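## Task

Place the yellow sponge inside the bin marked P3 so that no part of it sticks out past the bin's rim. The robot must not tip over or finish leaning, or the task fails. The sponge must stay there without the robot supporting it.

## Robot and tools

ROBOT. A Hello Robot Stretch 3 with a single arm: a two-wheeled base (0.33 m long, 0.34 m wide), a lift on a mast, and a telescoping arm that reaches out to the robot's right side. The base cannot slide sideways, so moving the gripper forward or back means driving the base. Turns pivot about the point between the drive wheels, 0.05 m behind the front edge. With the arm in and the wrist folded, turning sweeps a 0.28 m radius; an unfolded level gripper reaches past that.

FRAMES. Base frame: origin on the floor between the drive wheels, x forward, y left, z up. hand_pose (in the base frame) marks where the closed fingertips meet; with all wrist joints at zero its x points up, y back toward the mast, z to the rear. Odometry frame is the base frame at the scene's start; heading is positive to the left, range -3.142 to 3.142.

execute_actions. Argument actions: a list holding zero or one action. An action may contain base, joints, or both, plus optional contact_limits; motions start together. base holds exactly one command: {"translate_m": d}, a relative drive in metres from the current base position, forward positive, -1 to 1; or {"rotate_rad": d}, a relative turn in place in radians, counter-clockwise (left) positive, -3.2 to 3.2. joints is a dictionary of absolute targets by name: lift_m 0 to 1.1 (arm height, m); arm_m 0 to 0.52 (extension, m); wrist_yaw_rad -1.345 to 4.42 (0 along the arm, positive toward the front, 3.0 folded over the base); wrist_pitch_rad -1.57 to 0.451 (0 level, negative tips fingers down); wrist_roll_rad -2.911 to 2.911; gripper_m -0.089 to 0.179 (bigger is wider; real fingertip gap is 0.007 to 0.025 smaller, zero below 0.007); head_pan_rad -3.953 to 1.73 (0 forward, -1.57 looks along the arm); head_tilt_rad -1.53 to 0.419 (negative looks down). contact_limits: {"arm_m": effort percent 1 to 100}, stopping the arm once its effort hits that level and capping its holding force until the next action. Optional cameras: list from head_camera, nav_camera, wrist_camera, all; omitted or null gives all, [] gives none. An empty actions list just reports. Unknown keys or out-of-range numbers reject the whole call. Joints or base left out of an action may keep pushing to older targets. Each action lasts at most 15 s. If a result reports a stop, later calls in that same reply are skipped.

wait: seconds 0 to 10, no new command, returns state and images. zoom_image: camera name and region [x0, y0, x1, y1] in pixels from the top-left, at most 504 by 504, on that camera's latest full image. finished_scene: scene = the current scene number; irreversible, reports success, and the goal must hold on its own afterward.

RESULTS. base_status and joint_status: done, off_target (resting away from target, may still push), contact_stop, time_out, torque_fault (the last three drop the target). on_its_own covers uncommanded things; "held at" is a held target, not a position. motor_effort is percent of maximum, positive toward higher joint values, bracket = peak; readings carry fixed and random errors. Positive wheel effort pushes forward. lidar_m: 12 sectors of 30 degrees, first straight ahead, counting counter-clockwise (4th left, 7th behind, 10th right), plane 0.17 m high, range 0.15 to 12 m, "-" means nothing; misses glass, thin legs, the robot, and parts hidden by the mast or a low lift. wrist_depth_mm (45 to 1000) and head_depth_mm (280 to 4000, sideways image) are 7x7 median depth grids from the top-left. base_odometry counts wheel turns, so slip looks like travel; turned_by_wheels and turned_by_imu give turning since the last result; base_tilt in degrees, forward and right positive, with a fixed bias up to about 4 degrees. Camera intrinsics and T_world_to_cam (base frame to camera) are given in OpenCV form; wrist camera pose error grows with arm extension.

GRIPPING. Close to a gripper_m value below the object's width (lower squeezes harder); to let go, open at least 0.02 past the touching value. Readings and done do not prove a grasp; check images. To regrip, send a new value.

SPEED. Fast base (0.30 m/s, 1.9 rad/s) only when lift_m < 0.30, arm_m < 0.03 and wrist_yaw_rad > 2.54; otherwise 0.10 m/s and 0.63 rad/s.

SELF-COLLISION. Fold or unfold the wrist only with lift_m 0.32 to 0.95, wrist_pitch_rad -0.4 and roll near 0; once folded the lift may go down to 0.25. If wrist_yaw_rad is below -0.4, keep pitch at -0.5 or lower.

AVOID. Arm or lift pushing firmly triggers contact_stop and goes slack (a slack lift may sink or keep pressing). Base, wrist and head have no contact stop; wrist servos pushing hard for seconds fault for 10 s. Pushing into something rigid with the gripper above about 0.45 m, pushing again after a stop, driving while holding or hooking something fixed, or snagging furniture (especially reversing) can tip the robot. If tilted, undo the last move in small steps, free the gripper, and lower lift to about 0.2. Avoid drops, slams and hard hits. The sponge may be nudged by outside disturbances, and the robot's thinking time lets the scene run on while it holds the last command.

Each tool is called after "Request:" by a JSON object that holds its "fn" and its "kwargs".

## Session

I'll start by checking the robot's state and camera views.

Request:
{"fn": "execute_actions", "kwargs": {"actions": []}}

Scene clock: 0.00 s.
base_odometry: x=+0.000 y=+0.000 heading=+0.000 (m, m, rad; odometry frame)
turned_by_wheels: +0.000 (rad since the last result)
turned_by_imu: +0.000 (rad since the last result)
base_tilt: forward=-2.1 right=-1.0 (deg)
lidar_m: 1.17 2.14 1.42 0.85 0.75 0.75 0.89 1.19 1.33 1.12 0.99 0.99
head_depth_mm: 1021 1009 1017 1051 1072 1073 1088 / 1133 1111 1131 1166 1176 1195 1216 / 1257 1251 1265 1296 1324 1340 1371 / 1423 1438 1466 1487 1517 1532 1561 / 1629 1664 1688 1735 1762 1776 1804 / 1822 1953 2010 2042 2082 2118 2046 / 1890 2241 2254 2254 2240 2241 2190
base_status: not commanded
joint_positions: lift_m=+0.443 arm_m=+0.000 wrist_yaw_rad=+2.940 wrist_pitch_rad=-0.565 wrist_roll_rad=+0.007 gripper_m=+0.037 head_pan_rad=-0.004 head_tilt_rad=+0.004
joint_status: not commanded
motor_effort: left_wheel=+0 right_wheel=+0 lift_m=+41 arm_m=+0 wrist_yaw_rad=+0 wrist_pitch_rad=+6 wrist_roll_rad=+0 gripper_m=+0 head_pan_rad=+0 head_tilt_rad=+1 (%)
hand_pose: x=+0.0196 y=+0.0544 z=+0.4241 quat_wxyz=(+0.266, +0.697, +0.127, +0.654) (m; base frame)
wrist_depth_mm: - 780 959 - - - - / 623 - - - - - - / 687 - 941 943 931 976 - / 715 - 783 790 795 817 824 / 659 663 - 677 695 709 709 / 581 581 - 593 623 606 625 / 517 545 - 546 546 557 546
pictures: head_camera (sideways: a quarter turn clockwise sets it upright), nav_camera (sideways: a quarter turn counterclockwise sets it upright), wrist_camera
Images, in order (width x height): head_camera 896x504, nav_camera 672x504, wrist_camera 644x364.

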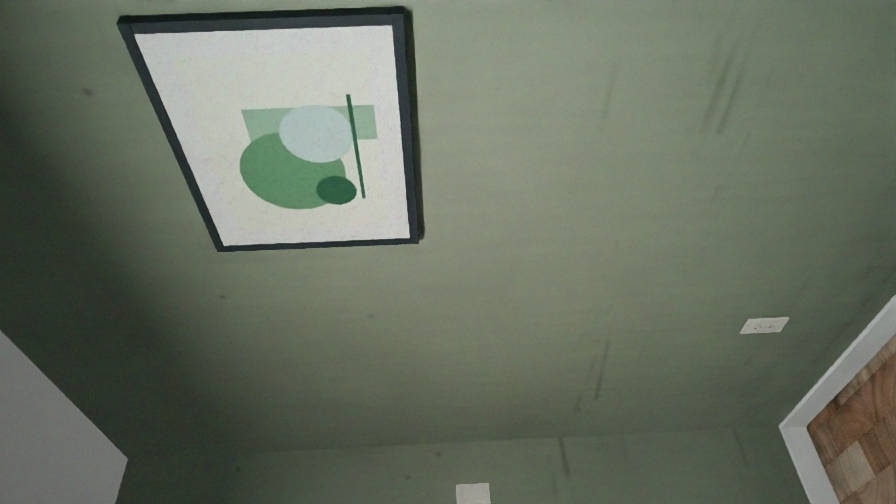

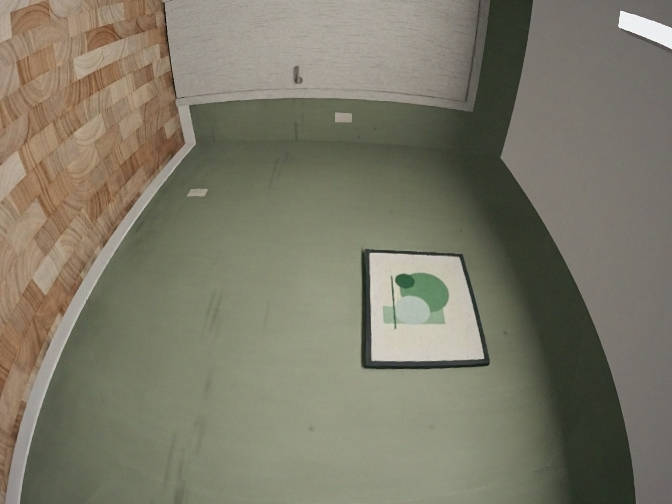

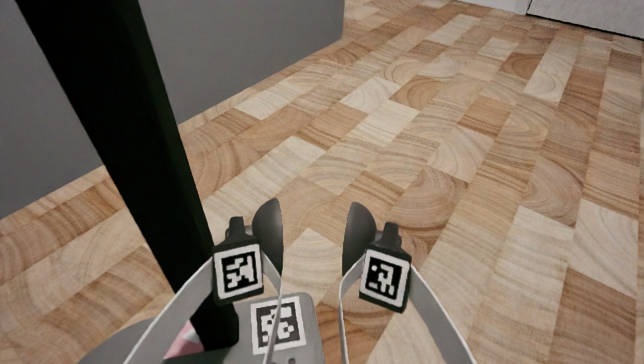

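Request:
{"fn": "execute_actions", "kwargs": {"actions": [{"joints": {"head_pan_rad": 1.7, "head_tilt_rad": -0.5}}], "cameras": ["head_camera", "nav_camera"]}}

Scene clock: 2.90 s.
base_odometry: x=+0.000 y=+0.000 heading=+0.000 (m, m, rad; odometry frame)
turned_by_wheels: +0.000 (rad since the last result)
turned_by_imu: -0.001 (rad since the last result)
base_tilt: forward=-2.0 right=-1.1 (deg)
lidar_m: 1.17 2.14 1.41 0.85 0.75 0.75 0.89 1.20 1.33 1.12 0.98 0.99
head_depth_mm: 943 1051 1187 1367 1587 1520 1260 / 872 961 1071 1205 1390 1485 1257 / 806 884 973 1092 1239 1408 1269 / 751 820 901 992 1116 1263 1280 / 702 761 831 910 1023 1148 1257 / 668 720 780 848 942 - - / 626 675 730 - - - -
base_status: not commanded
joint_positions: lift_m=+0.443 arm_m=+0.000 wrist_yaw_rad=+2.940 wrist_pitch_rad=-0.565 wrist_roll_rad=+0.007 gripper_m=+0.037 head_pan_rad=+1.693 head_tilt_rad=-0.493
joint_status: all done
motor_effort: left_wheel=+0(0) right_wheel=+1(1) lift_m=+41(41) arm_m=+0(0) wrist_yaw_rad=+0(1) wrist_pitch_rad=+6(6) wrist_roll_rad=+0(1) gripper_m=-1(0) head_pan_rad=+3(31) head_tilt_rad=-3(24) (%)
hand_pose: x=+0.0196 y=+0.0544 z=+0.4241 quat_wxyz=(+0.266, +0.697, +0.127, +0.654) (m; base frame)
wrist_depth_mm: - 774 921 - - - - / 632 - - - - - - / 673 - 939 940 944 998 - / 712 - 793 788 810 805 820 / 662 664 - 681 701 694 716 / 587 585 - 597 607 612 630 / 518 553 - 548 547 536 541
pictures: head_camera (sideways: a quarter turn clockwise sets it upright), nav_camera (sideways: a quarter turn counterclockwise sets it upright)
camera_calibration (this result's frames):
head_camera: T_world_to_cam=[[0.0242249, -0.488458, -0.872251, 1.15485], [-0.988951, -0.139351, 0.05057, -0.0574729], [-0.14625, 0.861389, -0.486437, 0.594473], [0, 0, 0, 1]] pos_world=[0.00212764, 0.0440164, 1.2994]
nav_camera: T_world_to_cam=[[-0.0927168, 0.482749, 0.870837, -1.09184], [0.992057, 0.11946, 0.0394002, -0.00468664], [-0.0850096, 0.867573, -0.489991, 0.594231], [0, 0, 0, 1]] pos_world=[-0.0460671, 0.0121059, 1.24217]
Images, in order (width x height): head_camera 896x504, nav_camera 672x504.

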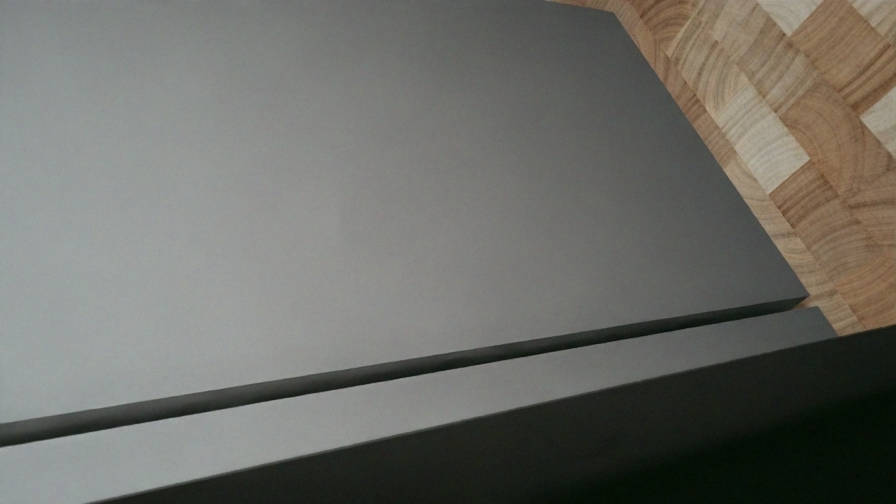

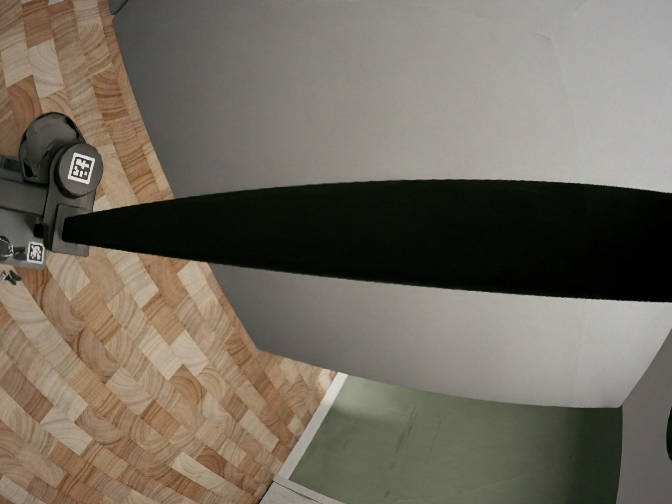

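Request:
{"fn": "execute_actions", "kwargs": {"actions": [{"joints": {"head_pan_rad": -2.3, "head_tilt_rad": -0.4}}], "cameras": ["head_camera", "nav_camera"]}}

Scene clock: 7.17 s.
base_odometry: x=+0.000 y=+0.000 heading=+0.000 (m, m, rad; odometry frame)
turned_by_wheels: +0.000 (rad since the last result)
turned_by_imu: -0.001 (rad since the last result)
base_tilt: forward=-2.2 right=-1.1 (deg)
lidar_m: 1.17 2.15 1.41 0.85 0.75 0.75 0.89 1.20 1.33 1.11 0.99 0.99
head_depth_mm: 1276 1384 1502 1266 942 1650 1333 / 1301 1396 1521 1346 990 1648 1341 / 1307 1412 1532 1173 914 1669 1347 / 1327 1432 1566 1391 932 1670 1357 / 1347 1461 1584 1414 1074 1683 1367 / 1362 1471 1616 1440 1088 1700 1373 / 1383 1494 1628 1461 1102 1605 1377
base_status: not commanded
joint_positions: lift_m=+0.443 arm_m=+0.000 wrist_yaw_rad=+2.940 wrist_pitch_rad=-0.565 wrist_roll_rad=+0.007 gripper_m=+0.037 head_pan_rad=-2.293 head_tilt_rad=-0.409
joint_status: all done
motor_effort: left_wheel=+0(0) right_wheel=+0(0) lift_m=+42(41) arm_m=+0(0) wrist_yaw_rad=+0(0) wrist_pitch_rad=+6(6) wrist_roll_rad=+0(0) gripper_m=+0(0) head_pan_rad=-3(30) head_tilt_rad=+3(10) (%)
hand_pose: x=+0.0196 y=+0.0544 z=+0.4241 quat_wxyz=(+0.266, +0.697, +0.127, +0.654) (m; base frame)
wrist_depth_mm: - 779 924 - - - - / 631 - - - - - - / 690 - 929 935 981 971 - / 715 - 789 797 817 828 819 / 663 665 - 681 696 696 713 / 582 596 - 611 616 611 626 / 523 543 - 545 535 550 549
pictures: head_camera (sideways: a quarter turn clockwise sets it upright), nav_camera (sideways: a quarter turn counterclockwise sets it upright)
camera_calibration (this result's frames):
head_camera: T_world_to_cam=[[0.298921, 0.285929, -0.910434, 1.20299], [0.764106, -0.643238, 0.0488639, -0.065951], [-0.571654, -0.710275, -0.410757, 0.498591], [0, 0, 0, 1]] pos_world=[-0.0241832, -0.032254, 1.30326]
nav_camera: T_world_to_cam=[[-0.249214, -0.333399, 0.909251, -1.14099], [-0.746317, 0.664442, 0.0390785, 0.00633196], [-0.617174, -0.668851, -0.41441, 0.499129], [0, 0, 0, 1]] pos_world=[0.0284236, -0.050771, 1.24405]
Images, in order (width x height): head_camera 896x504, nav_camera 672x504.

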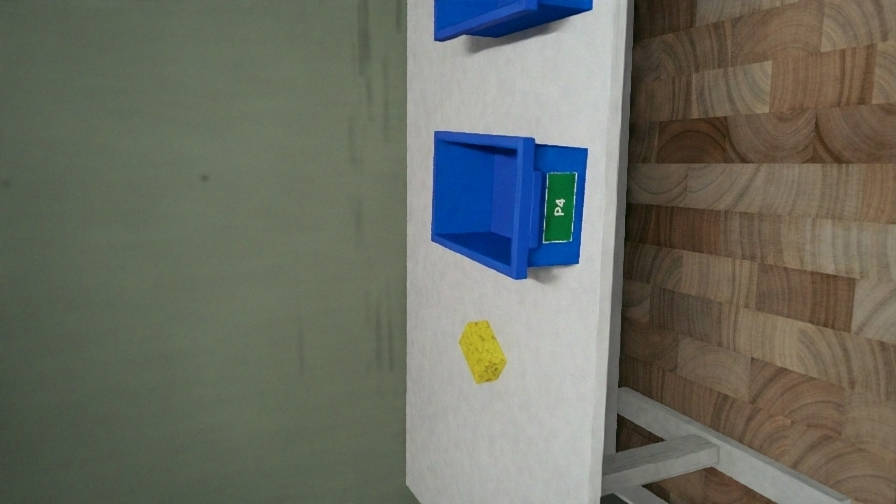

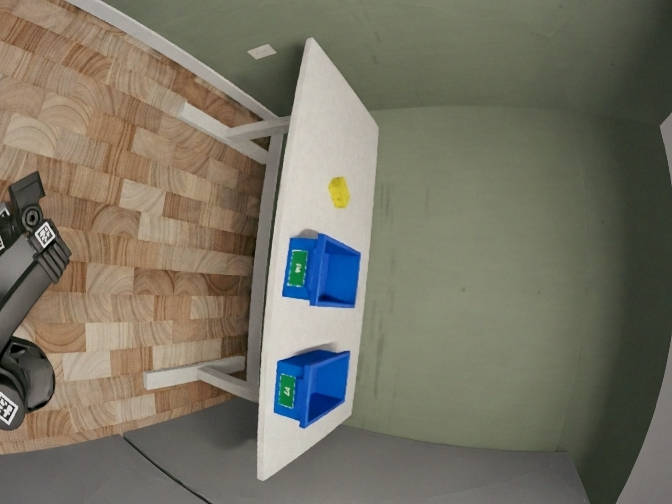

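Request:
{"fn": "zoom_image", "kwargs": {"camera": "nav_camera", "region": [250, 220, 380, 440]}}

Request:
{"fn": "zoom_image", "kwargs": {"camera": "head_camera", "region": [400, 280, 640, 504]}}

Region (250, 220, 380, 440) of nav_camera's 672x504 image, scaled by 2.291, with more detail than that image has; it fills the left 298 columns of this view, and the rest is white.

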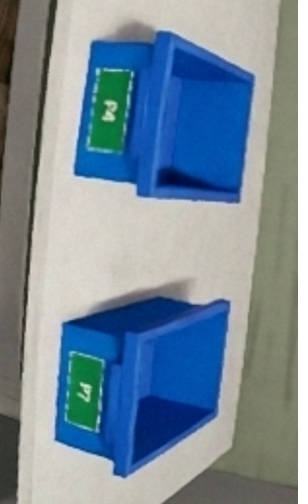

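Region (400, 280, 640, 504) of head_camera's 896x504 image, scaled by 2.100, with more detail than that image has; it fills the top 470 rows of this view, and the rest is white.

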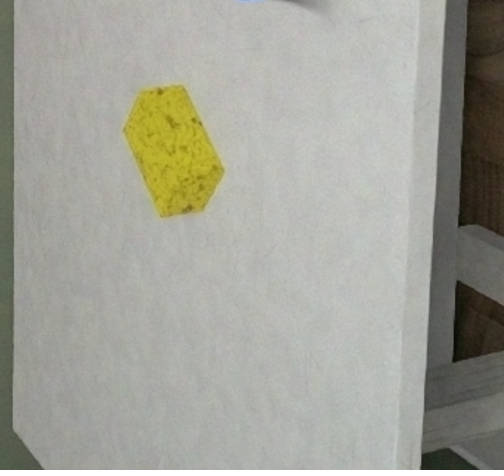

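Request:
{"fn": "execute_actions", "kwargs": {"actions": [{"base": {"rotate_rad": -1.473}, "joints": {"lift_m": 0.92, "wrist_pitch_rad": -0.4, "wrist_yaw_rad": 0.0, "wrist_roll_rad": 0.0, "gripper_m": 0.15, "head_pan_rad": -1.2, "head_tilt_rad": -0.5}}], "cameras": ["head_camera", "nav_camera"]}}

Scene clock: 102.90 s.
base_odometry: x=+0.000 y=+0.000 heading=-1.473 (m, m, rad; odometry frame)
turned_by_wheels: -1.473 (rad since the last result)
turned_by_imu: -1.488 (rad since the last result)
base_tilt: forward=-2.0 right=-1.1 (deg)
lidar_m: 1.06 0.99 1.00 1.25 2.19 1.22 0.81 0.75 0.76 0.96 1.56 1.33
head_depth_mm: 1177 1245 1329 1135 1535 1526 1316 / 1390 1506 1601 1080 1762 1473 1267 / 1381 1519 1628 983 1756 1538 1274 / 1355 1476 1579 1098 1771 1544 1279 / 1319 1432 1560 1183 1764 1558 1295 / 1283 1402 1538 1122 918 1580 1295 / 1258 1353 1488 1096 898 1597 1307
base_status: done
joint_positions: lift_m=+0.920 arm_m=+0.000 wrist_yaw_rad=+0.001 wrist_pitch_rad=-0.417 wrist_roll_rad=+0.003 gripper_m=+0.150 head_pan_rad=-1.207 head_tilt_rad=-0.494
joint_status: all done
motor_effort: left_wheel=+4(10) right_wheel=-3(9) lift_m=+45(48) arm_m=+0(0) wrist_yaw_rad=-1(0) wrist_pitch_rad=+9(9) wrist_roll_rad=-2(3) gripper_m=+0(92) head_pan_rad=+2(32) head_tilt_rad=-2(10) (%)
hand_pose: x=-0.0213 y=-0.3694 z=+0.9327 quat_wxyz=(+0.691, +0.147, -0.692, -0.147) (m; base frame)
wrist_depth_mm: - - - 862 667 515 435 / 903 736 896 908 695 544 452 / 677 604 665 897 738 570 473 / 540 607 - - 769 603 488 / - - - - 850 600 512 / - - - - 902 - 528 / - - - - - 734 540
pictures: head_camera (sideways: a quarter turn clockwise sets it upright), nav_camera (sideways: a quarter turn counterclockwise sets it upright)
camera_calibration (this result's frames):
head_camera: T_world_to_cam=[[-0.140584, 0.468639, -0.872132, 1.1557], [0.926797, 0.372142, 0.0505744, -0.0691647], [0.348258, -0.801179, -0.48665, 0.591734], [0, 0, 0, 1]] pos_world=[0.0204987, -0.0417833, 1.29939]
nav_camera: T_world_to_cam=[[0.205715, -0.446692, 0.870717, -1.0935], [-0.934569, -0.353594, 0.0394007, 0.00706516], [0.290281, -0.82185, -0.490204, 0.592219], [0, 0, 0, 1]] pos_world=[0.059643, 0.000754344, 1.24216]
Images, in order (width x height): head_camera 896x504, nav_camera 672x504.

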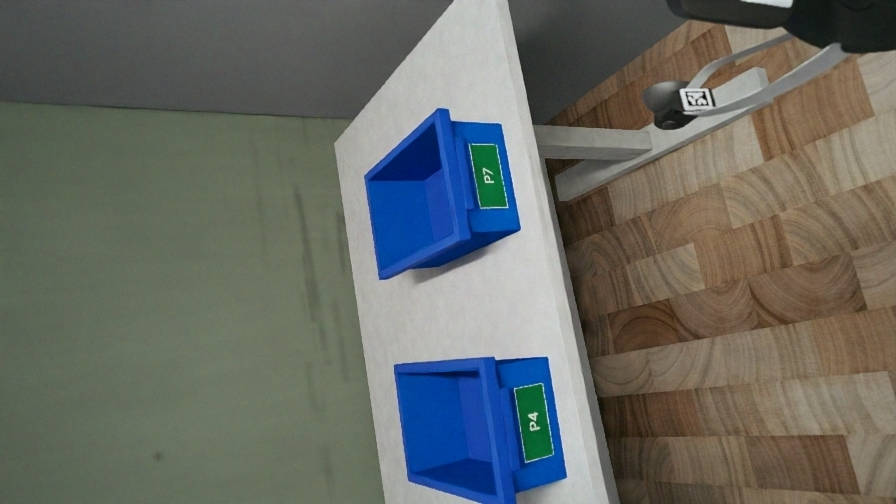

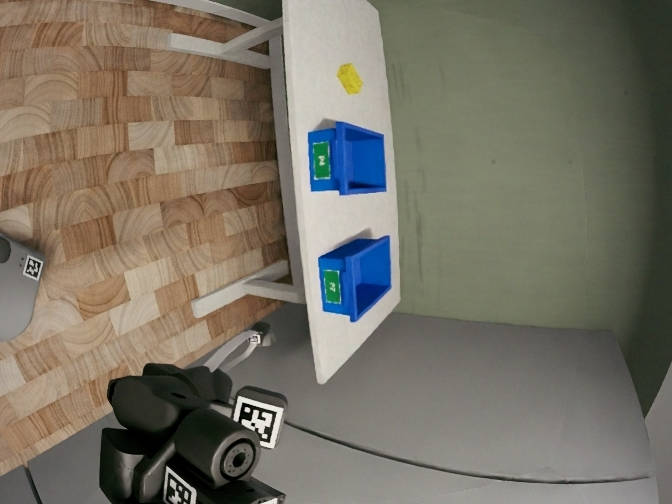

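Request:
{"fn": "execute_actions", "kwargs": {"actions": [{"base": {"translate_m": 0.75}, "joints": {"lift_m": 1.0, "wrist_pitch_rad": -1.2, "arm_m": 0.2, "head_pan_rad": -1.2, "head_tilt_rad": -0.75}}]}}

Scene clock: 120.30 s.
base_odometry: x=+0.073 y=-0.746 heading=-1.473 (m, m, rad; odometry frame)
turned_by_wheels: +0.000 (rad since the last result)
turned_by_imu: +0.002 (rad since the last result)
base_tilt: forward=-2.1 right=-1.0 (deg)
lidar_m: 0.42 0.39 0.39 0.49 1.06 2.67 1.46 1.35 1.26 1.20 0.72 0.62
head_depth_mm: 1064 1202 1005 775 679 1293 1128 / 1034 1183 1013 832 665 1297 1133 / 1001 1151 1032 792 672 1285 1136 / 971 1109 1040 819 680 1264 1147 / 946 1073 1056 832 682 1213 1146 / 924 1042 1066 836 689 614 1163 / 900 1017 1075 846 694 605 1148
base_status: done
joint_positions: lift_m=+1.000 arm_m=+0.200 wrist_yaw_rad=+0.000 wrist_pitch_rad=-1.202 wrist_roll_rad=+0.003 gripper_m=+0.150 head_pan_rad=-1.207 head_tilt_rad=-0.741
joint_status: all done
motor_effort: left_wheel=+3(10) right_wheel=-4(4) lift_m=+46(46) arm_m=+3(3) wrist_yaw_rad=+0(1) wrist_pitch_rad=+1(10) wrist_roll_rad=-3(2) gripper_m=+1(1) head_pan_rad=+3(4) head_tilt_rad=-3(14) (%)
hand_pose: x=-0.0216 y=-0.4146 z=+0.8909 quat_wxyz=(+0.582, +0.399, -0.584, -0.401) (m; base frame)
wrist_depth_mm: 362 326 369 371 306 247 379 / 350 355 357 358 357 367 - / 345 346 347 346 354 - - / 338 338 339 341 - - - / 326 331 332 - - - - / 317 322 327 - - - - / 312 312 949 - - - -
pictures: head_camera (sideways: a quarter turn clockwise sets it upright), nav_camera (sideways: a quarter turn counterclockwise sets it upright), wrist_camera
camera_calibration (this result's frames):
head_camera: T_world_to_cam=[[-0.211268, 0.654035, -0.726363, 0.966102], [0.931347, 0.360192, 0.0534361, -0.0729013], [0.296579, -0.665207, -0.685231, 0.85039], [0, 0, 0, 1]] pos_world=[0.0197953, -0.0399213, 1.28835]
nav_camera: T_world_to_cam=[[0.276245, -0.631682, 0.724339, -0.903109], [-0.931073, -0.362771, 0.0387225, 0.00793945], [0.238309, -0.68511, -0.688356, 0.850318], [0, 0, 0, 1]] pos_world=[0.0542329, 0.0149638, 1.23917]
wrist_camera: T_world_to_cam=[[-0.999206, -0.0370581, 0.014607, -0.0550234], [-0.03894, 0.985972, -0.162306, 0.582756], [-0.00838732, -0.162746, -0.986632, 0.981031], [0, 0, 0, 1]] pos_world=[-0.024059, -0.41696, 1.06331]
Images, in order (width x height): head_camera 896x504, nav_camera 672x504, wrist_camera 644x364.

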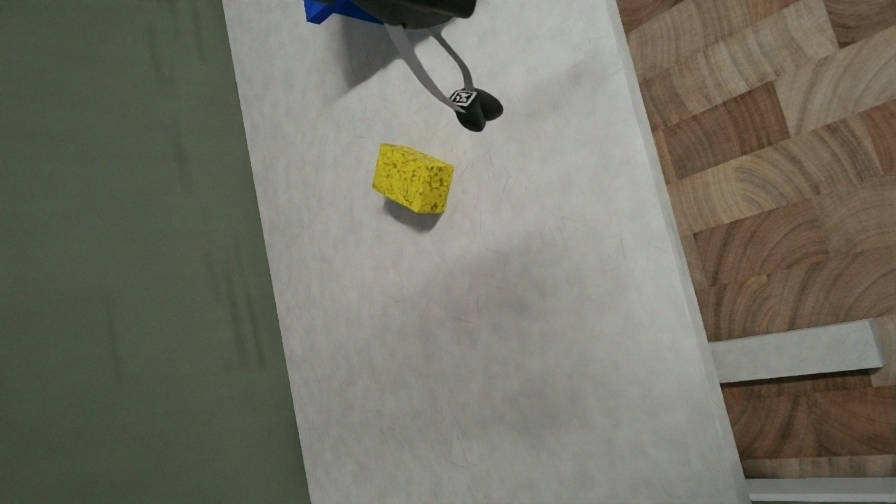

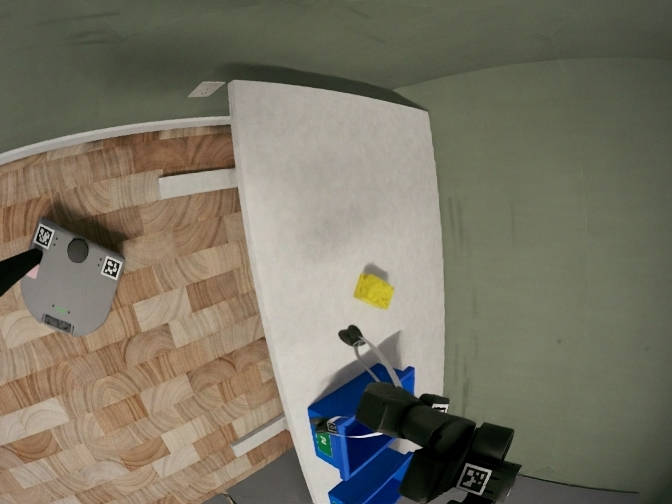

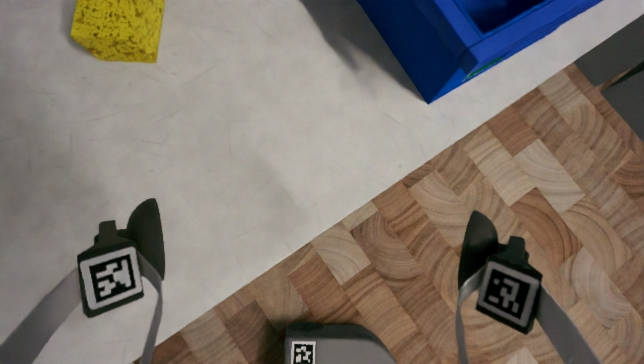

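Request:
{"fn": "zoom_image", "kwargs": {"camera": "head_camera", "region": [350, 110, 490, 250]}}

Request:
{"fn": "zoom_image", "kwargs": {"camera": "wrist_camera", "region": [40, 0, 200, 100]}}

Region (350, 110, 490, 250) of head_camera's 896x504 image, scaled by 3.600, with more detail than that image has.

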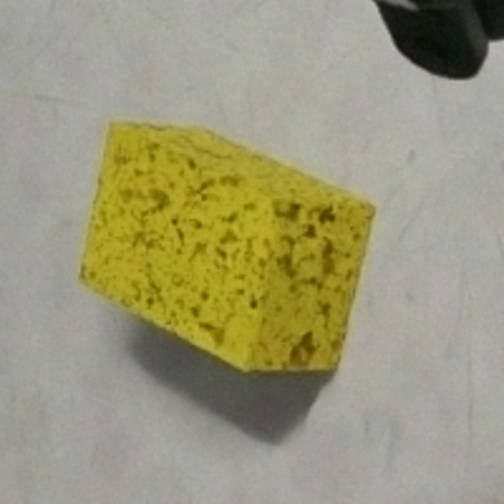

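Region (40, 0, 200, 100) of wrist_camera's 644x364 image, scaled by 3.150; it fills the top 315 rows of this view, and the rest is white.

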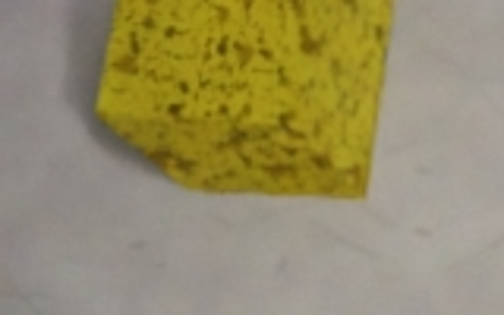

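Request:
{"fn": "execute_actions", "kwargs": {"actions": [{"base": {"translate_m": 0.21}, "joints": {"lift_m": 0.925, "arm_m": 0.435, "head_pan_rad": -1.5, "head_tilt_rad": -0.75}}]}}

Scene clock: 143.67 s.
base_odometry: x=+0.094 y=-0.955 heading=-1.473 (m, m, rad; odometry frame)
turned_by_wheels: +0.000 (rad since the last result)
turned_by_imu: +0.000 (rad since the last result)
base_tilt: forward=-2.1 right=-1.1 (deg)
lidar_m: 0.23 0.22 0.22 0.28 0.60 2.80 1.64 1.52 1.36 1.06 0.55 0.35
head_depth_mm: 1179 - 951 800 662 1266 1130 / 1082 - 1016 791 668 609 1136 / 1036 1164 988 789 672 585 1135 / 970 1105 1044 821 678 579 1110 / 921 1034 1054 828 685 580 526 / 870 973 1032 837 689 585 509 / 828 919 1002 848 695 590 511
base_status: done
joint_positions: lift_m=+0.925 arm_m=+0.435 wrist_yaw_rad=+0.000 wrist_pitch_rad=-1.203 wrist_roll_rad=+0.003 gripper_m=+0.150 head_pan_rad=-1.493 head_tilt_rad=-0.741
joint_status: all done
motor_effort: left_wheel=+3(10) right_wheel=-3(8) lift_m=+36(46) arm_m=+3(4) wrist_yaw_rad=+0(0) wrist_pitch_rad=+1(2) wrist_roll_rad=-2(2) gripper_m=+0(0) head_pan_rad=-4(18) head_tilt_rad=-3(4) (%)
hand_pose: x=-0.0216 y=-0.6493 z=+0.8161 quat_wxyz=(+0.582, +0.399, -0.584, -0.401) (m; base frame)
wrist_depth_mm: 281 283 287 287 290 293 293 / 278 276 280 278 281 283 236 / 268 270 272 274 273 279 258 / 259 263 262 220 268 269 268 / 253 257 258 214 259 264 263 / 250 248 250 209 254 - 256 / 243 244 243 247 247 249 251
pictures: head_camera (sideways: a quarter turn clockwise sets it upright), nav_camera (sideways: a quarter turn counterclockwise sets it upright), wrist_camera
camera_calibration (this result's frames):
head_camera: T_world_to_cam=[[-0.017989, 0.687107, -0.726333, 0.964884], [0.995154, 0.0825408, 0.0534363, -0.0732908], [0.0966686, -0.721852, -0.685262, 0.851651], [0, 0, 0, 1]] pos_world=[0.00796505, -0.0421633, 1.28835]
nav_camera: T_world_to_cam=[[0.0866333, -0.684011, 0.724309, -0.901913], [-0.99562, -0.0850967, 0.0387222, 0.00833362], [0.03515, -0.724491, -0.688387, 0.851598], [0, 0, 0, 1]] pos_world=[0.0564992, 0.000766012, 1.23917]
wrist_camera: T_world_to_cam=[[-0.999213, -0.0368806, 0.0145743, -0.0625031], [-0.038752, 0.986123, -0.161432, 0.801491], [-0.00841831, -0.161869, -0.986776, 0.869738], [0, 0, 0, 1]] pos_world=[-0.0240728, -0.65189, 0.988534]
Images, in order (width x height): head_camera 896x504, nav_camera 672x504, wrist_camera 644x364.

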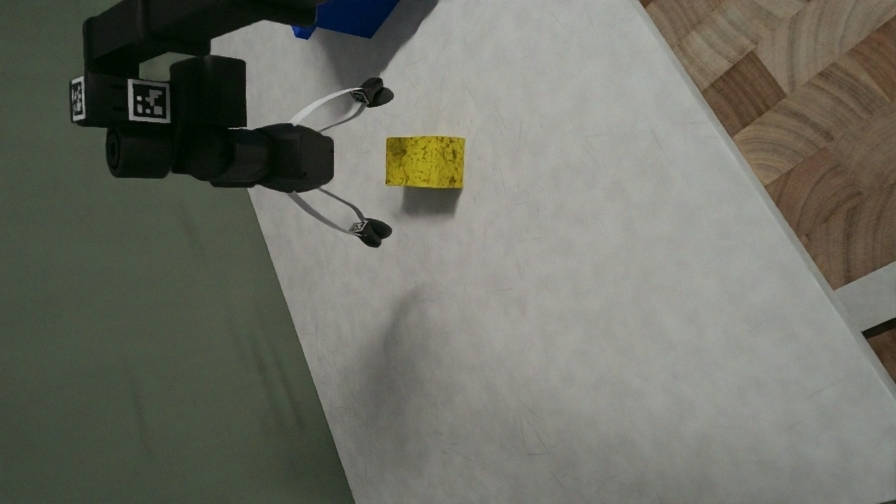

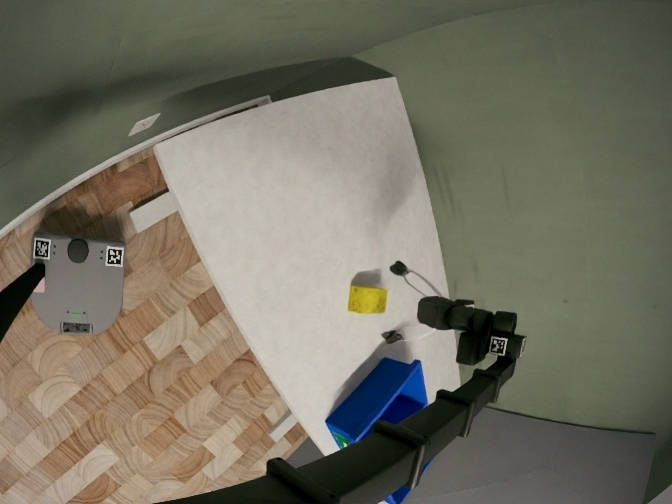

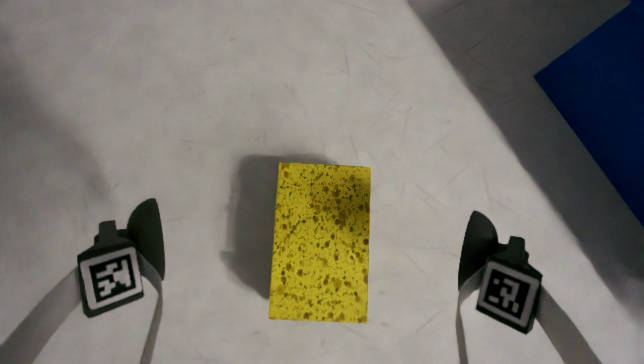

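Request:
{"fn": "execute_actions", "kwargs": {"actions": [{"joints": {"lift_m": 0.862, "gripper_m": 0.13}}], "cameras": ["head_camera", "wrist_camera"]}}

Scene clock: 151.03 s.
base_odometry: x=+0.094 y=-0.955 heading=-1.473 (m, m, rad; odometry frame)
turned_by_wheels: +0.000 (rad since the last result)
turned_by_imu: -0.001 (rad since the last result)
base_tilt: forward=-2.1 right=-1.1 (deg)
lidar_m: 0.23 0.22 0.22 0.28 0.60 2.81 1.63 1.52 1.36 1.06 0.55 0.35
head_depth_mm: 1200 1338 971 779 663 1263 1133 / 1116 1216 973 792 667 610 1136 / 1035 1174 1033 785 672 585 1145 / 974 1107 1039 817 678 578 1099 / 919 1036 1053 828 684 582 526 / 870 974 1037 839 688 584 509 / 826 919 1003 848 695 590 511
base_status: not commanded
joint_positions: lift_m=+0.862 arm_m=+0.435 wrist_yaw_rad=+0.000 wrist_pitch_rad=-1.203 wrist_roll_rad=+0.003 gripper_m=+0.130 head_pan_rad=-1.493 head_tilt_rad=-0.741
joint_status: all done
motor_effort: left_wheel=+3(3) right_wheel=-3(3) lift_m=+37(40) arm_m=+3(3) wrist_yaw_rad=+1(0) wrist_pitch_rad=+1(1) wrist_roll_rad=-2(2) gripper_m=+0(82) head_pan_rad=-2(4) head_tilt_rad=-4(4) (%)
hand_pose: x=-0.0216 y=-0.6493 z=+0.7531 quat_wxyz=(+0.582, +0.399, -0.584, -0.401) (m; base frame)
wrist_depth_mm: 216 216 218 220 221 222 221 / 209 212 212 214 215 217 218 / 205 205 207 208 209 211 213 / 199 201 201 157 202 204 206 / 194 196 195 154 198 200 201 / 191 - 191 150 192 195 195 / - 186 186 146 187 189 192
pictures: head_camera (sideways: a quarter turn clockwise sets it upright), wrist_camera
camera_calibration (this result's frames):
head_camera: T_world_to_cam=[[-0.0179891, 0.687107, -0.726333, 0.964884], [0.995154, 0.0825409, 0.0534363, -0.0732908], [0.0966687, -0.721852, -0.685262, 0.851651], [0, 0, 0, 1]] pos_world=[0.00796506, -0.0421633, 1.28835]
wrist_camera: T_world_to_cam=[[-0.999213, -0.0368805, 0.0145743, -0.061585], [-0.0387519, 0.986123, -0.161432, 0.791324], [-0.00841834, -0.161869, -0.986776, 0.807576], [0, 0, 0, 1]] pos_world=[-0.0240728, -0.651892, 0.925539]
Images, in order (width x height): head_camera 896x504, wrist_camera 644x364.

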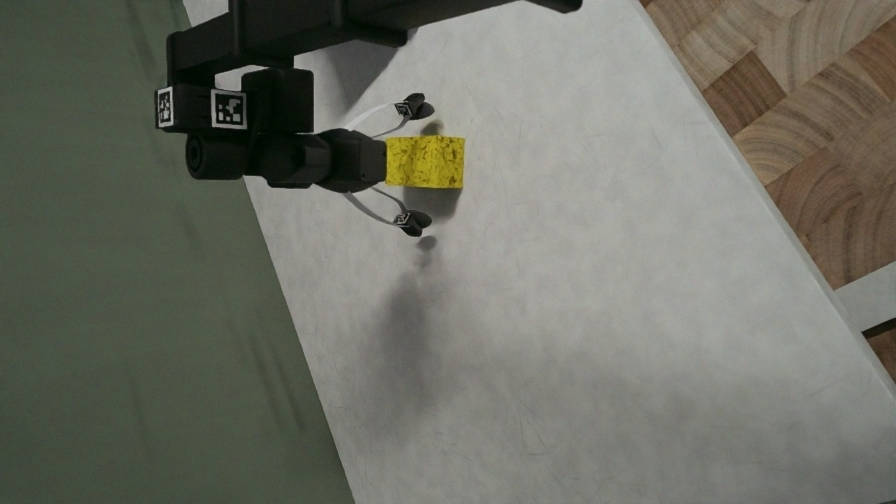

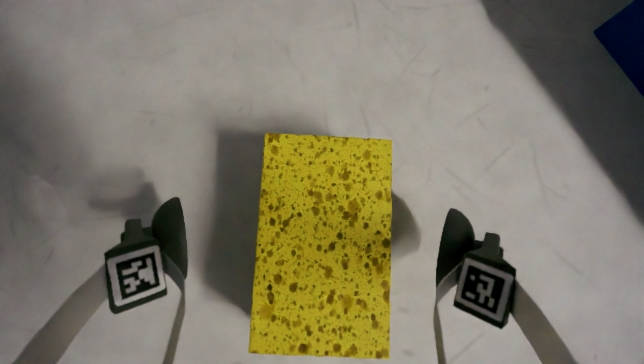

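Request:
{"fn": "execute_actions", "kwargs": {"actions": [{"joints": {"gripper_m": 0.03}}], "cameras": ["head_camera", "wrist_camera"]}}

Scene clock: 154.47 s.
base_odometry: x=+0.094 y=-0.955 heading=-1.473 (m, m, rad; odometry frame)
turned_by_wheels: +0.000 (rad since the last result)
turned_by_imu: -0.001 (rad since the last result)
base_tilt: forward=-2.1 right=-1.2 (deg)
lidar_m: 0.23 0.22 0.22 0.28 0.60 2.80 1.64 1.52 1.36 1.06 0.55 0.35
head_depth_mm: 1201 1339 969 779 662 1267 1124 / 1118 1223 961 805 667 609 1133 / 1043 1173 1055 780 673 585 1139 / 975 1109 1040 820 679 576 1106 / 921 1035 1051 827 683 583 526 / 868 974 1037 837 686 587 510 / 826 913 1004 849 694 590 511
base_status: not commanded
joint_positions: lift_m=+0.862 arm_m=+0.435 wrist_yaw_rad=+0.000 wrist_pitch_rad=-1.203 wrist_roll_rad=+0.003 gripper_m=+0.031 head_pan_rad=-1.493 head_tilt_rad=-0.741
joint_status: all done
motor_effort: left_wheel=+3(3) right_wheel=-4(3) lift_m=+37(37) arm_m=+4(3) wrist_yaw_rad=+0(0) wrist_pitch_rad=+2(1) wrist_roll_rad=-2(2) gripper_m=-19(100) head_pan_rad=-3(3) head_tilt_rad=-4(3) (%)
hand_pose: x=-0.0216 y=-0.6493 z=+0.7531 quat_wxyz=(+0.582, +0.399, -0.584, -0.401) (m; base frame)
wrist_depth_mm: 215 216 218 220 221 223 222 / 211 211 213 213 216 215 218 / 204 206 207 207 208 210 211 / 200 201 200 154 204 206 207 / 194 195 151 151 198 199 201 / 190 191 147 148 190 194 194 / 185 186 185 144 189 190 191
pictures: head_camera (sideways: a quarter turn clockwise sets it upright), wrist_camera
camera_calibration (this result's frames):
head_camera: T_world_to_cam=[[-0.0179892, 0.687107, -0.726333, 0.964884], [0.995154, 0.082541, 0.0534363, -0.0732908], [0.0966688, -0.721852, -0.685262, 0.851651], [0, 0, 0, 1]] pos_world=[0.00796506, -0.0421633, 1.28835]
wrist_camera: T_world_to_cam=[[-0.999213, -0.0368806, 0.0145742, -0.061585], [-0.038752, 0.986123, -0.161431, 0.791324], [-0.00841824, -0.161869, -0.986776, 0.807576], [0, 0, 0, 1]] pos_world=[-0.0240728, -0.651892, 0.925539]
Images, in order (width x height): head_camera 896x504, wrist_camera 644x364.

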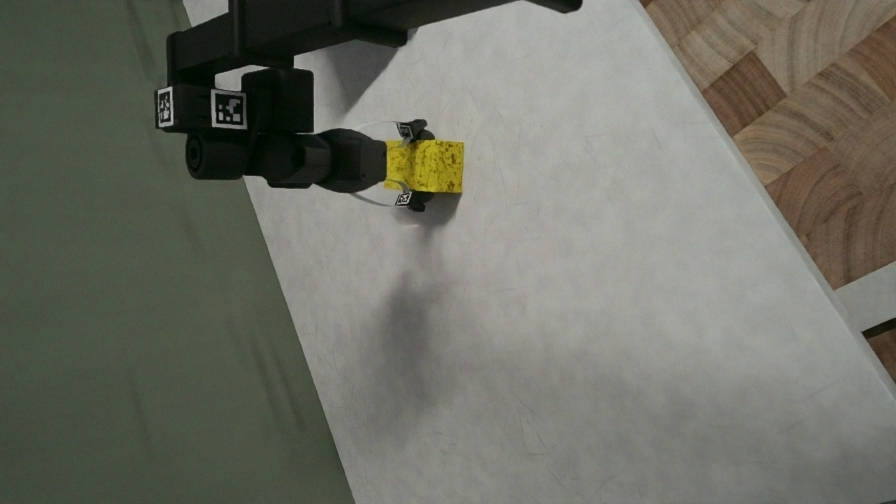

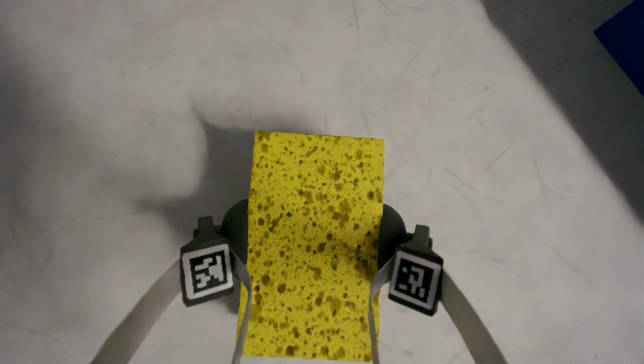

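Request:
{"fn": "execute_actions", "kwargs": {"actions": [{"base": {"translate_m": -0.35}, "joints": {"lift_m": 0.885, "wrist_pitch_rad": -0.4, "arm_m": 0.0, "wrist_yaw_rad": 2.7, "gripper_m": 0.015, "head_pan_rad": -0.6, "head_tilt_rad": -1.0}}], "cameras": ["nav_camera", "wrist_camera"]}}

Scene clock: 182.97 s.
base_odometry: x=+0.060 y=-0.607 heading=-1.472 (m, m, rad; odometry frame)
turned_by_wheels: +0.000 (rad since the last result)
turned_by_imu: -0.004 (rad since the last result)
base_tilt: forward=-2.1 right=-1.1 (deg)
lidar_m: 0.54 0.50 0.50 0.64 1.36 1.99 1.34 1.24 1.22 1.25 1.20 0.79
head_depth_mm: 1002 855 732 669 1326 1211 - / 1025 864 740 685 1327 1214 - / 1045 871 747 1423 1340 1211 - / 1105 881 752 1444 1335 1214 1112 / 1064 913 759 1451 1354 1230 334 / 855 937 782 1144 1268 1230 305 / 718 772 838 911 1007 1119 300
base_status: done
joint_positions: lift_m=+0.885 arm_m=+0.000 wrist_yaw_rad=+2.699 wrist_pitch_rad=-0.419 wrist_roll_rad=+0.003 gripper_m=+0.023 head_pan_rad=-0.607 head_tilt_rad=-0.988
joint_status: gripper_m off_target (ended at +0.023, target +0.015); the others done
on_its_own: gripper_m is held at +0.022, not at your +0.015, by its stall guard, which is not easing now
motor_effort: left_wheel=+4(6) right_wheel=-3(8) lift_m=+45(48) arm_m=-2(2) wrist_yaw_rad=+2(2) wrist_pitch_rad=+9(9) wrist_roll_rad=-2(2) gripper_m=-22(87) head_pan_rad=+1(33) head_tilt_rad=-5(17) (%)
hand_pose: x=+0.0748 y=+0.0572 z=+0.8973 quat_wxyz=(+0.296, +0.708, -0.009, +0.641) (m; base frame)
wrist_depth_mm: 857 708 594 522 460 408 367 / - 793 646 573 493 437 392 / - 877 734 571 530 477 420 / - - 819 153 571 505 447 / - - 150 151 603 545 479 / - - 147 147 647 597 523 / - - - 144 759 636 563
pictures: nav_camera (sideways: a quarter turn counterclockwise sets it upright), wrist_camera
camera_calibration (this result's frames):
nav_camera: T_world_to_cam=[[0.712931, -0.454402, 0.534086, -0.657882], [-0.556017, -0.830404, 0.0356958, 0.00960397], [0.427287, -0.32241, -0.844676, 1.05243], [0, 0, 0, 1]] pos_world=[0.0246746, 0.0483461, 1.23998]
wrist_camera: T_world_to_cam=[[0.909822, -0.413383, 0.0365815, -0.0823116], [-0.215135, -0.545195, -0.810234, 0.804551], [0.354881, 0.729299, -0.584963, 0.626259], [0, 0, 0, 1]] pos_world=[0.0257286, -0.0521191, 1.02122]
Images, in order (width x height): nav_camera 672x504, wrist_camera 644x364.

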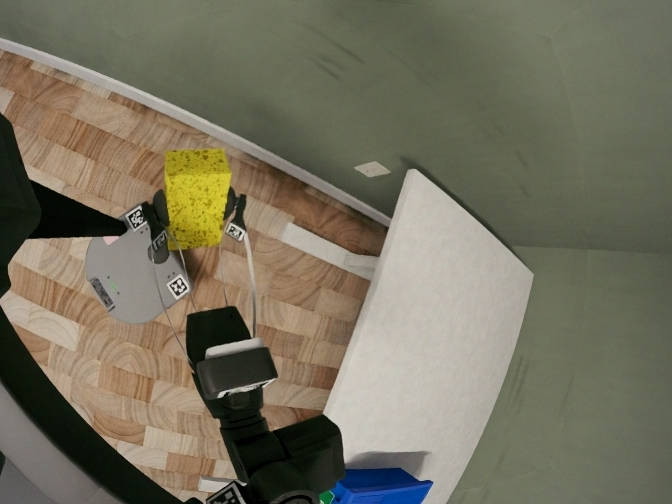

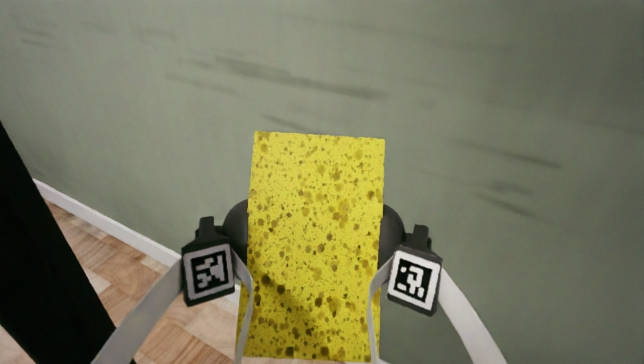

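Request:
{"fn": "execute_actions", "kwargs": {"actions": [{"base": {"rotate_rad": 2.695}, "joints": {"lift_m": 0.285, "head_pan_rad": 0.0, "head_tilt_rad": -0.45}}], "cameras": ["head_camera", "nav_camera"]}}

Scene clock: 195.07 s.
base_odometry: x=+0.060 y=-0.607 heading=+1.222 (m, m, rad; odometry frame)
turned_by_wheels: +2.695 (rad since the last result)
turned_by_imu: +2.715 (rad since the last result)
base_tilt: forward=-2.1 right=-1.1 (deg)
lidar_m: 1.84 1.31 1.24 1.22 1.26 1.20 0.74 0.53 0.50 0.51 0.67 1.64
head_depth_mm: 2132 2321 2525 2600 1986 1561 1287 / 2259 2430 2666 2767 2003 1567 1289 / 2363 2605 2825 2804 2033 1585 1301 / 2500 2717 3024 2825 2047 1601 1306 / 2644 2890 3187 2589 2096 1613 1323 / 1644 1727 1831 1937 1965 1628 1326 / 1463 1517 1592 1669 1752 1648 1337
base_status: done
joint_positions: lift_m=+0.285 arm_m=+0.000 wrist_yaw_rad=+2.699 wrist_pitch_rad=-0.419 wrist_roll_rad=+0.003 gripper_m=+0.023 head_pan_rad=-0.007 head_tilt_rad=-0.458
joint_status: all done
on_its_own: gripper_m is held at +0.022, not at your +0.015, by its stall guard, which is not easing now
motor_effort: left_wheel=-5(11) right_wheel=+5(8) lift_m=+37(44) arm_m=-2(3) wrist_yaw_rad=+2(2) wrist_pitch_rad=+9(10) wrist_roll_rad=-2(2) gripper_m=-22(22) head_pan_rad=+2(31) head_tilt_rad=+3(23) (%)
hand_pose: x=+0.0749 y=+0.0573 z=+0.2977 quat_wxyz=(+0.296, +0.708, -0.009, +0.642) (m; base frame)
wrist_depth_mm: - - - - - - - / - - - - - - - / 864 850 879 886 921 942 977 / 668 676 664 154 715 716 745 / 578 562 150 150 599 602 605 / - 481 146 147 475 508 513 / - - 143 143 434 446 449
pictures: head_camera (sideways: a quarter turn clockwise sets it upright), nav_camera (sideways: a quarter turn counterclockwise sets it upright)
camera_calibration (this result's frames):
head_camera: T_world_to_cam=[[-0.456057, 0.0385751, -0.889114, 1.17978], [-0.0128023, 0.998672, 0.0498951, -0.0625511], [0.889859, 0.0341377, -0.454958, 0.547192], [0, 0, 0, 1]] pos_world=[0.0503215, -0.00172182, 1.30103]
nav_camera: T_world_to_cam=[[0.459253, 0.0300819, 0.887796, -1.11733], [-0.0105229, -0.999172, 0.0392992, 0.00155885], [0.888243, -0.0273904, -0.458556, 0.547392], [0, 0, 0, 1]] pos_world=[0.0269346, 0.0501621, 1.24291]
Images, in order (width x height): head_camera 896x504, nav_camera 672x504.

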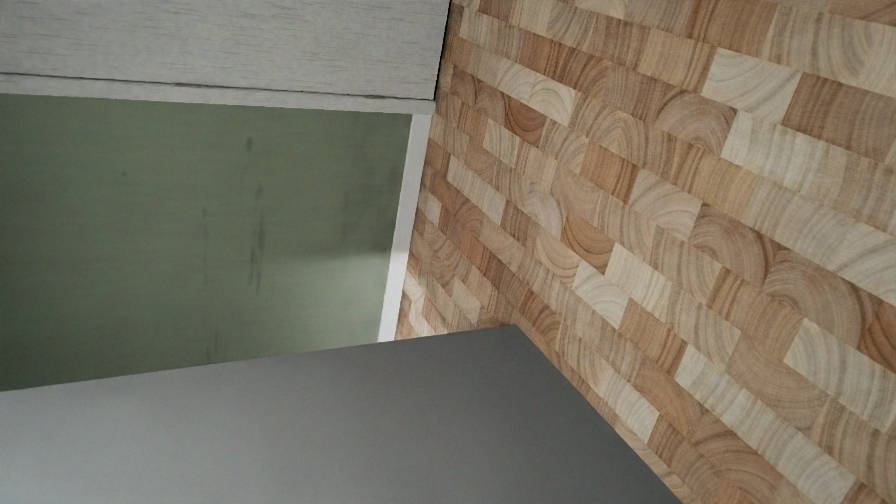

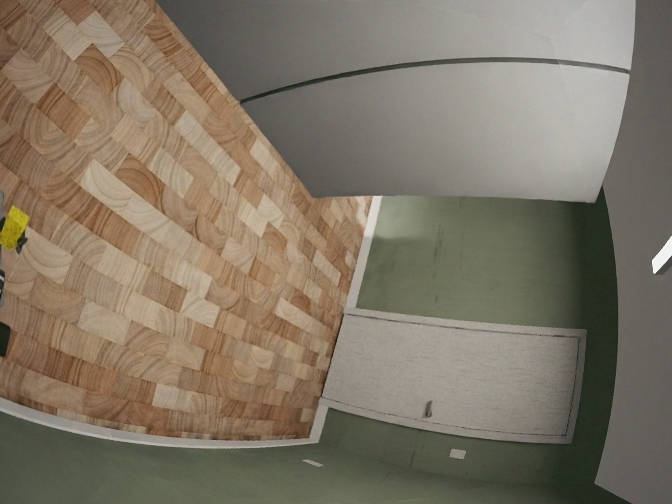

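Request:
{"fn": "execute_actions", "kwargs": {"actions": [{"base": {"translate_m": 1.0}}], "cameras": []}}

Request:
{"fn": "execute_actions", "kwargs": {"actions": [{"base": {"translate_m": 1.0}, "joints": {"head_pan_rad": 0.6, "head_tilt_rad": -0.45}}], "cameras": ["head_camera", "nav_camera"]}}

Scene clock: 204.47 s.
base_odometry: x=+0.401 y=+0.333 heading=+1.222 (m, m, rad; odometry frame)
turned_by_wheels: +0.000 (rad since the last result)
turned_by_imu: +0.006 (rad since the last result)
base_tilt: forward=-2.0 right=-1.1 (deg)
lidar_m: 1.74 0.82 0.78 0.80 1.06 1.75 1.42 1.01 0.96 0.99 1.31 1.67
head_depth_mm: 1394 1500 1630 1785 1891 1565 1288 / 1461 1593 1720 1898 2018 1581 1290 / 1538 1672 1837 2050 2035 1587 1302 / 1609 1775 1962 2168 2058 1591 1308 / 1705 1898 2096 2345 2086 1609 1321 / 1792 2020 2234 2527 2006 1335 1307 / 1936 2118 984 1022 1075 1132 1199
base_status: done
joint_positions: lift_m=+0.285 arm_m=+0.000 wrist_yaw_rad=+2.699 wrist_pitch_rad=-0.419 wrist_roll_rad=+0.003 gripper_m=+0.023 head_pan_rad=-0.007 head_tilt_rad=-0.457
joint_status: not commanded
on_its_own: gripper_m is held at +0.022, not at your +0.015, by its stall guard, which is not easing now
motor_effort: left_wheel=-5(13) right_wheel=+5(11) lift_m=+37(36) arm_m=-2(2) wrist_yaw_rad=+2(2) wrist_pitch_rad=+9(9) wrist_roll_rad=-2(2) gripper_m=-23(22) head_pan_rad=+4(2) head_tilt_rad=+1(3) (%)
hand_pose: x=+0.0748 y=+0.0573 z=+0.2977 quat_wxyz=(+0.296, +0.708, -0.009, +0.642) (m; base frame)
wrist_depth_mm: 744 738 760 727 715 719 707 / 829 816 817 818 800 778 810 / 841 853 856 848 847 848 876 / 673 671 667 154 724 743 750 / 576 551 151 150 589 608 609 / - 490 146 147 470 511 520 / - - 144 143 434 437 442
pictures: none
No camera images: the call's "cameras" was empty. Leave "cameras" out to get every camera's image.

Scene clock: 209.57 s.
base_odometry: x=+0.743 y=+1.273 heading=+1.222 (m, m, rad; odometry frame)
turned_by_wheels: +0.000 (rad since the last result)
turned_by_imu: +0.007 (rad since the last result)
base_tilt: forward=-2.0 right=-0.9 (deg)
lidar_m: 0.83 1.12 0.69 0.35 0.43 1.08 2.10 1.50 1.43 1.15 0.81 0.80
head_depth_mm: 941 1003 1070 1159 1256 1361 1286 / 1072 1156 1248 1367 1502 1525 1289 / 1247 1360 1490 1668 1812 1585 1300 / 1485 1662 1838 2122 2038 1604 1302 / 1841 2089 2457 2659 2085 1608 1309 / 2468 2956 3358 2965 2094 1630 1327 / 2823 3039 3224 2987 2098 1635 1344
base_status: done
joint_positions: lift_m=+0.285 arm_m=+0.000 wrist_yaw_rad=+2.699 wrist_pitch_rad=-0.419 wrist_roll_rad=+0.003 gripper_m=+0.023 head_pan_rad=+0.593 head_tilt_rad=-0.457
joint_status: all done
on_its_own: gripper_m is held at +0.022, not at your +0.015, by its stall guard, which is not easing now
motor_effort: left_wheel=-5(12) right_wheel=+5(12) lift_m=+37(37) arm_m=-2(3) wrist_yaw_rad=+2(1) wrist_pitch_rad=+9(9) wrist_roll_rad=-2(2) gripper_m=-22(22) head_pan_rad=+2(29) head_tilt_rad=+2(1) (%)
hand_pose: x=+0.0748 y=+0.0574 z=+0.2977 quat_wxyz=(+0.295, +0.708, -0.009, +0.642) (m; base frame)
wrist_depth_mm: 323 343 631 - - - 935 / 354 364 667 - - - 932 / 390 391 599 885 934 923 852 / 437 438 549 154 731 741 739 / 483 485 151 150 607 591 607 / - 487 145 147 470 514 514 / - - 144 143 437 433 448
pictures: head_camera (sideways: a quarter turn clockwise sets it upright), nav_camera (sideways: a quarter turn counterclockwise sets it upright)
camera_calibration (this result's frames):
head_camera: T_world_to_cam=[[-0.39748, -0.225168, -0.889556, 1.18], [-0.574454, 0.817016, 0.0498759, -0.0591001], [0.715551, 0.530833, -0.454096, 0.547134], [0, 0, 0, 1]] pos_world=[0.0435718, 0.0235466, 1.30107]
nav_camera: T_world_to_cam=[[0.361355, 0.283641, 0.88824, -1.11731], [0.555412, -0.830646, 0.0392957, -0.00188894], [0.748959, 0.47914, -0.457696, 0.547122], [0, 0, 0, 1]] pos_world=[-0.00497779, 0.0531973, 1.24293]
Images, in order (width x height): head_camera 896x504, nav_camera 672x504.

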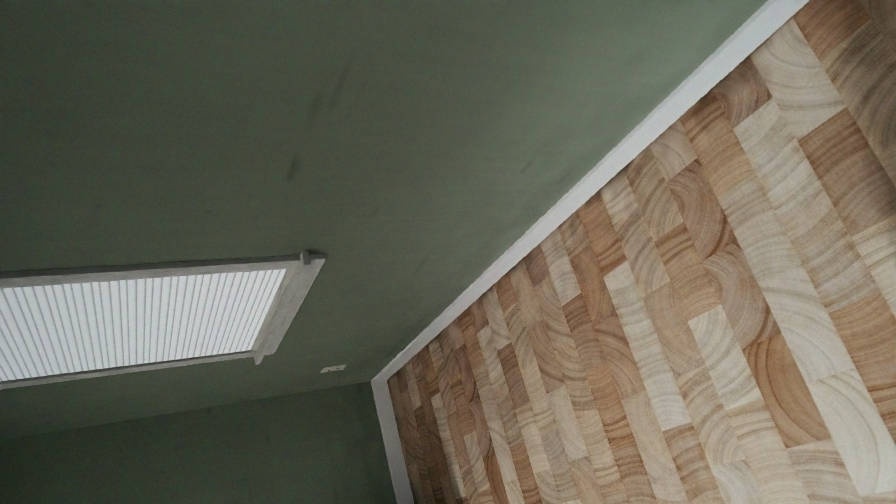

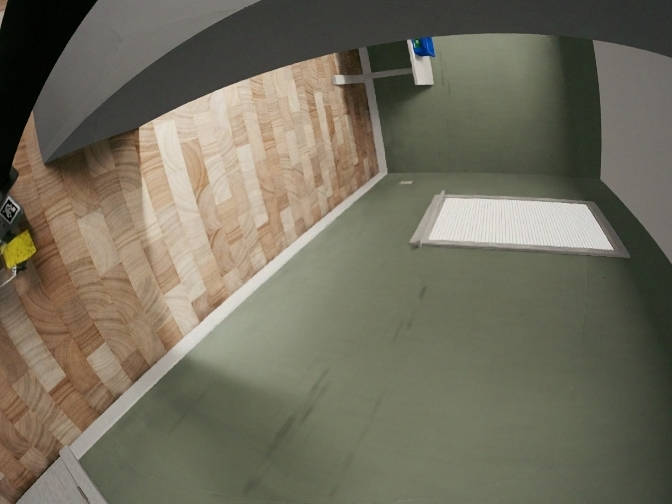

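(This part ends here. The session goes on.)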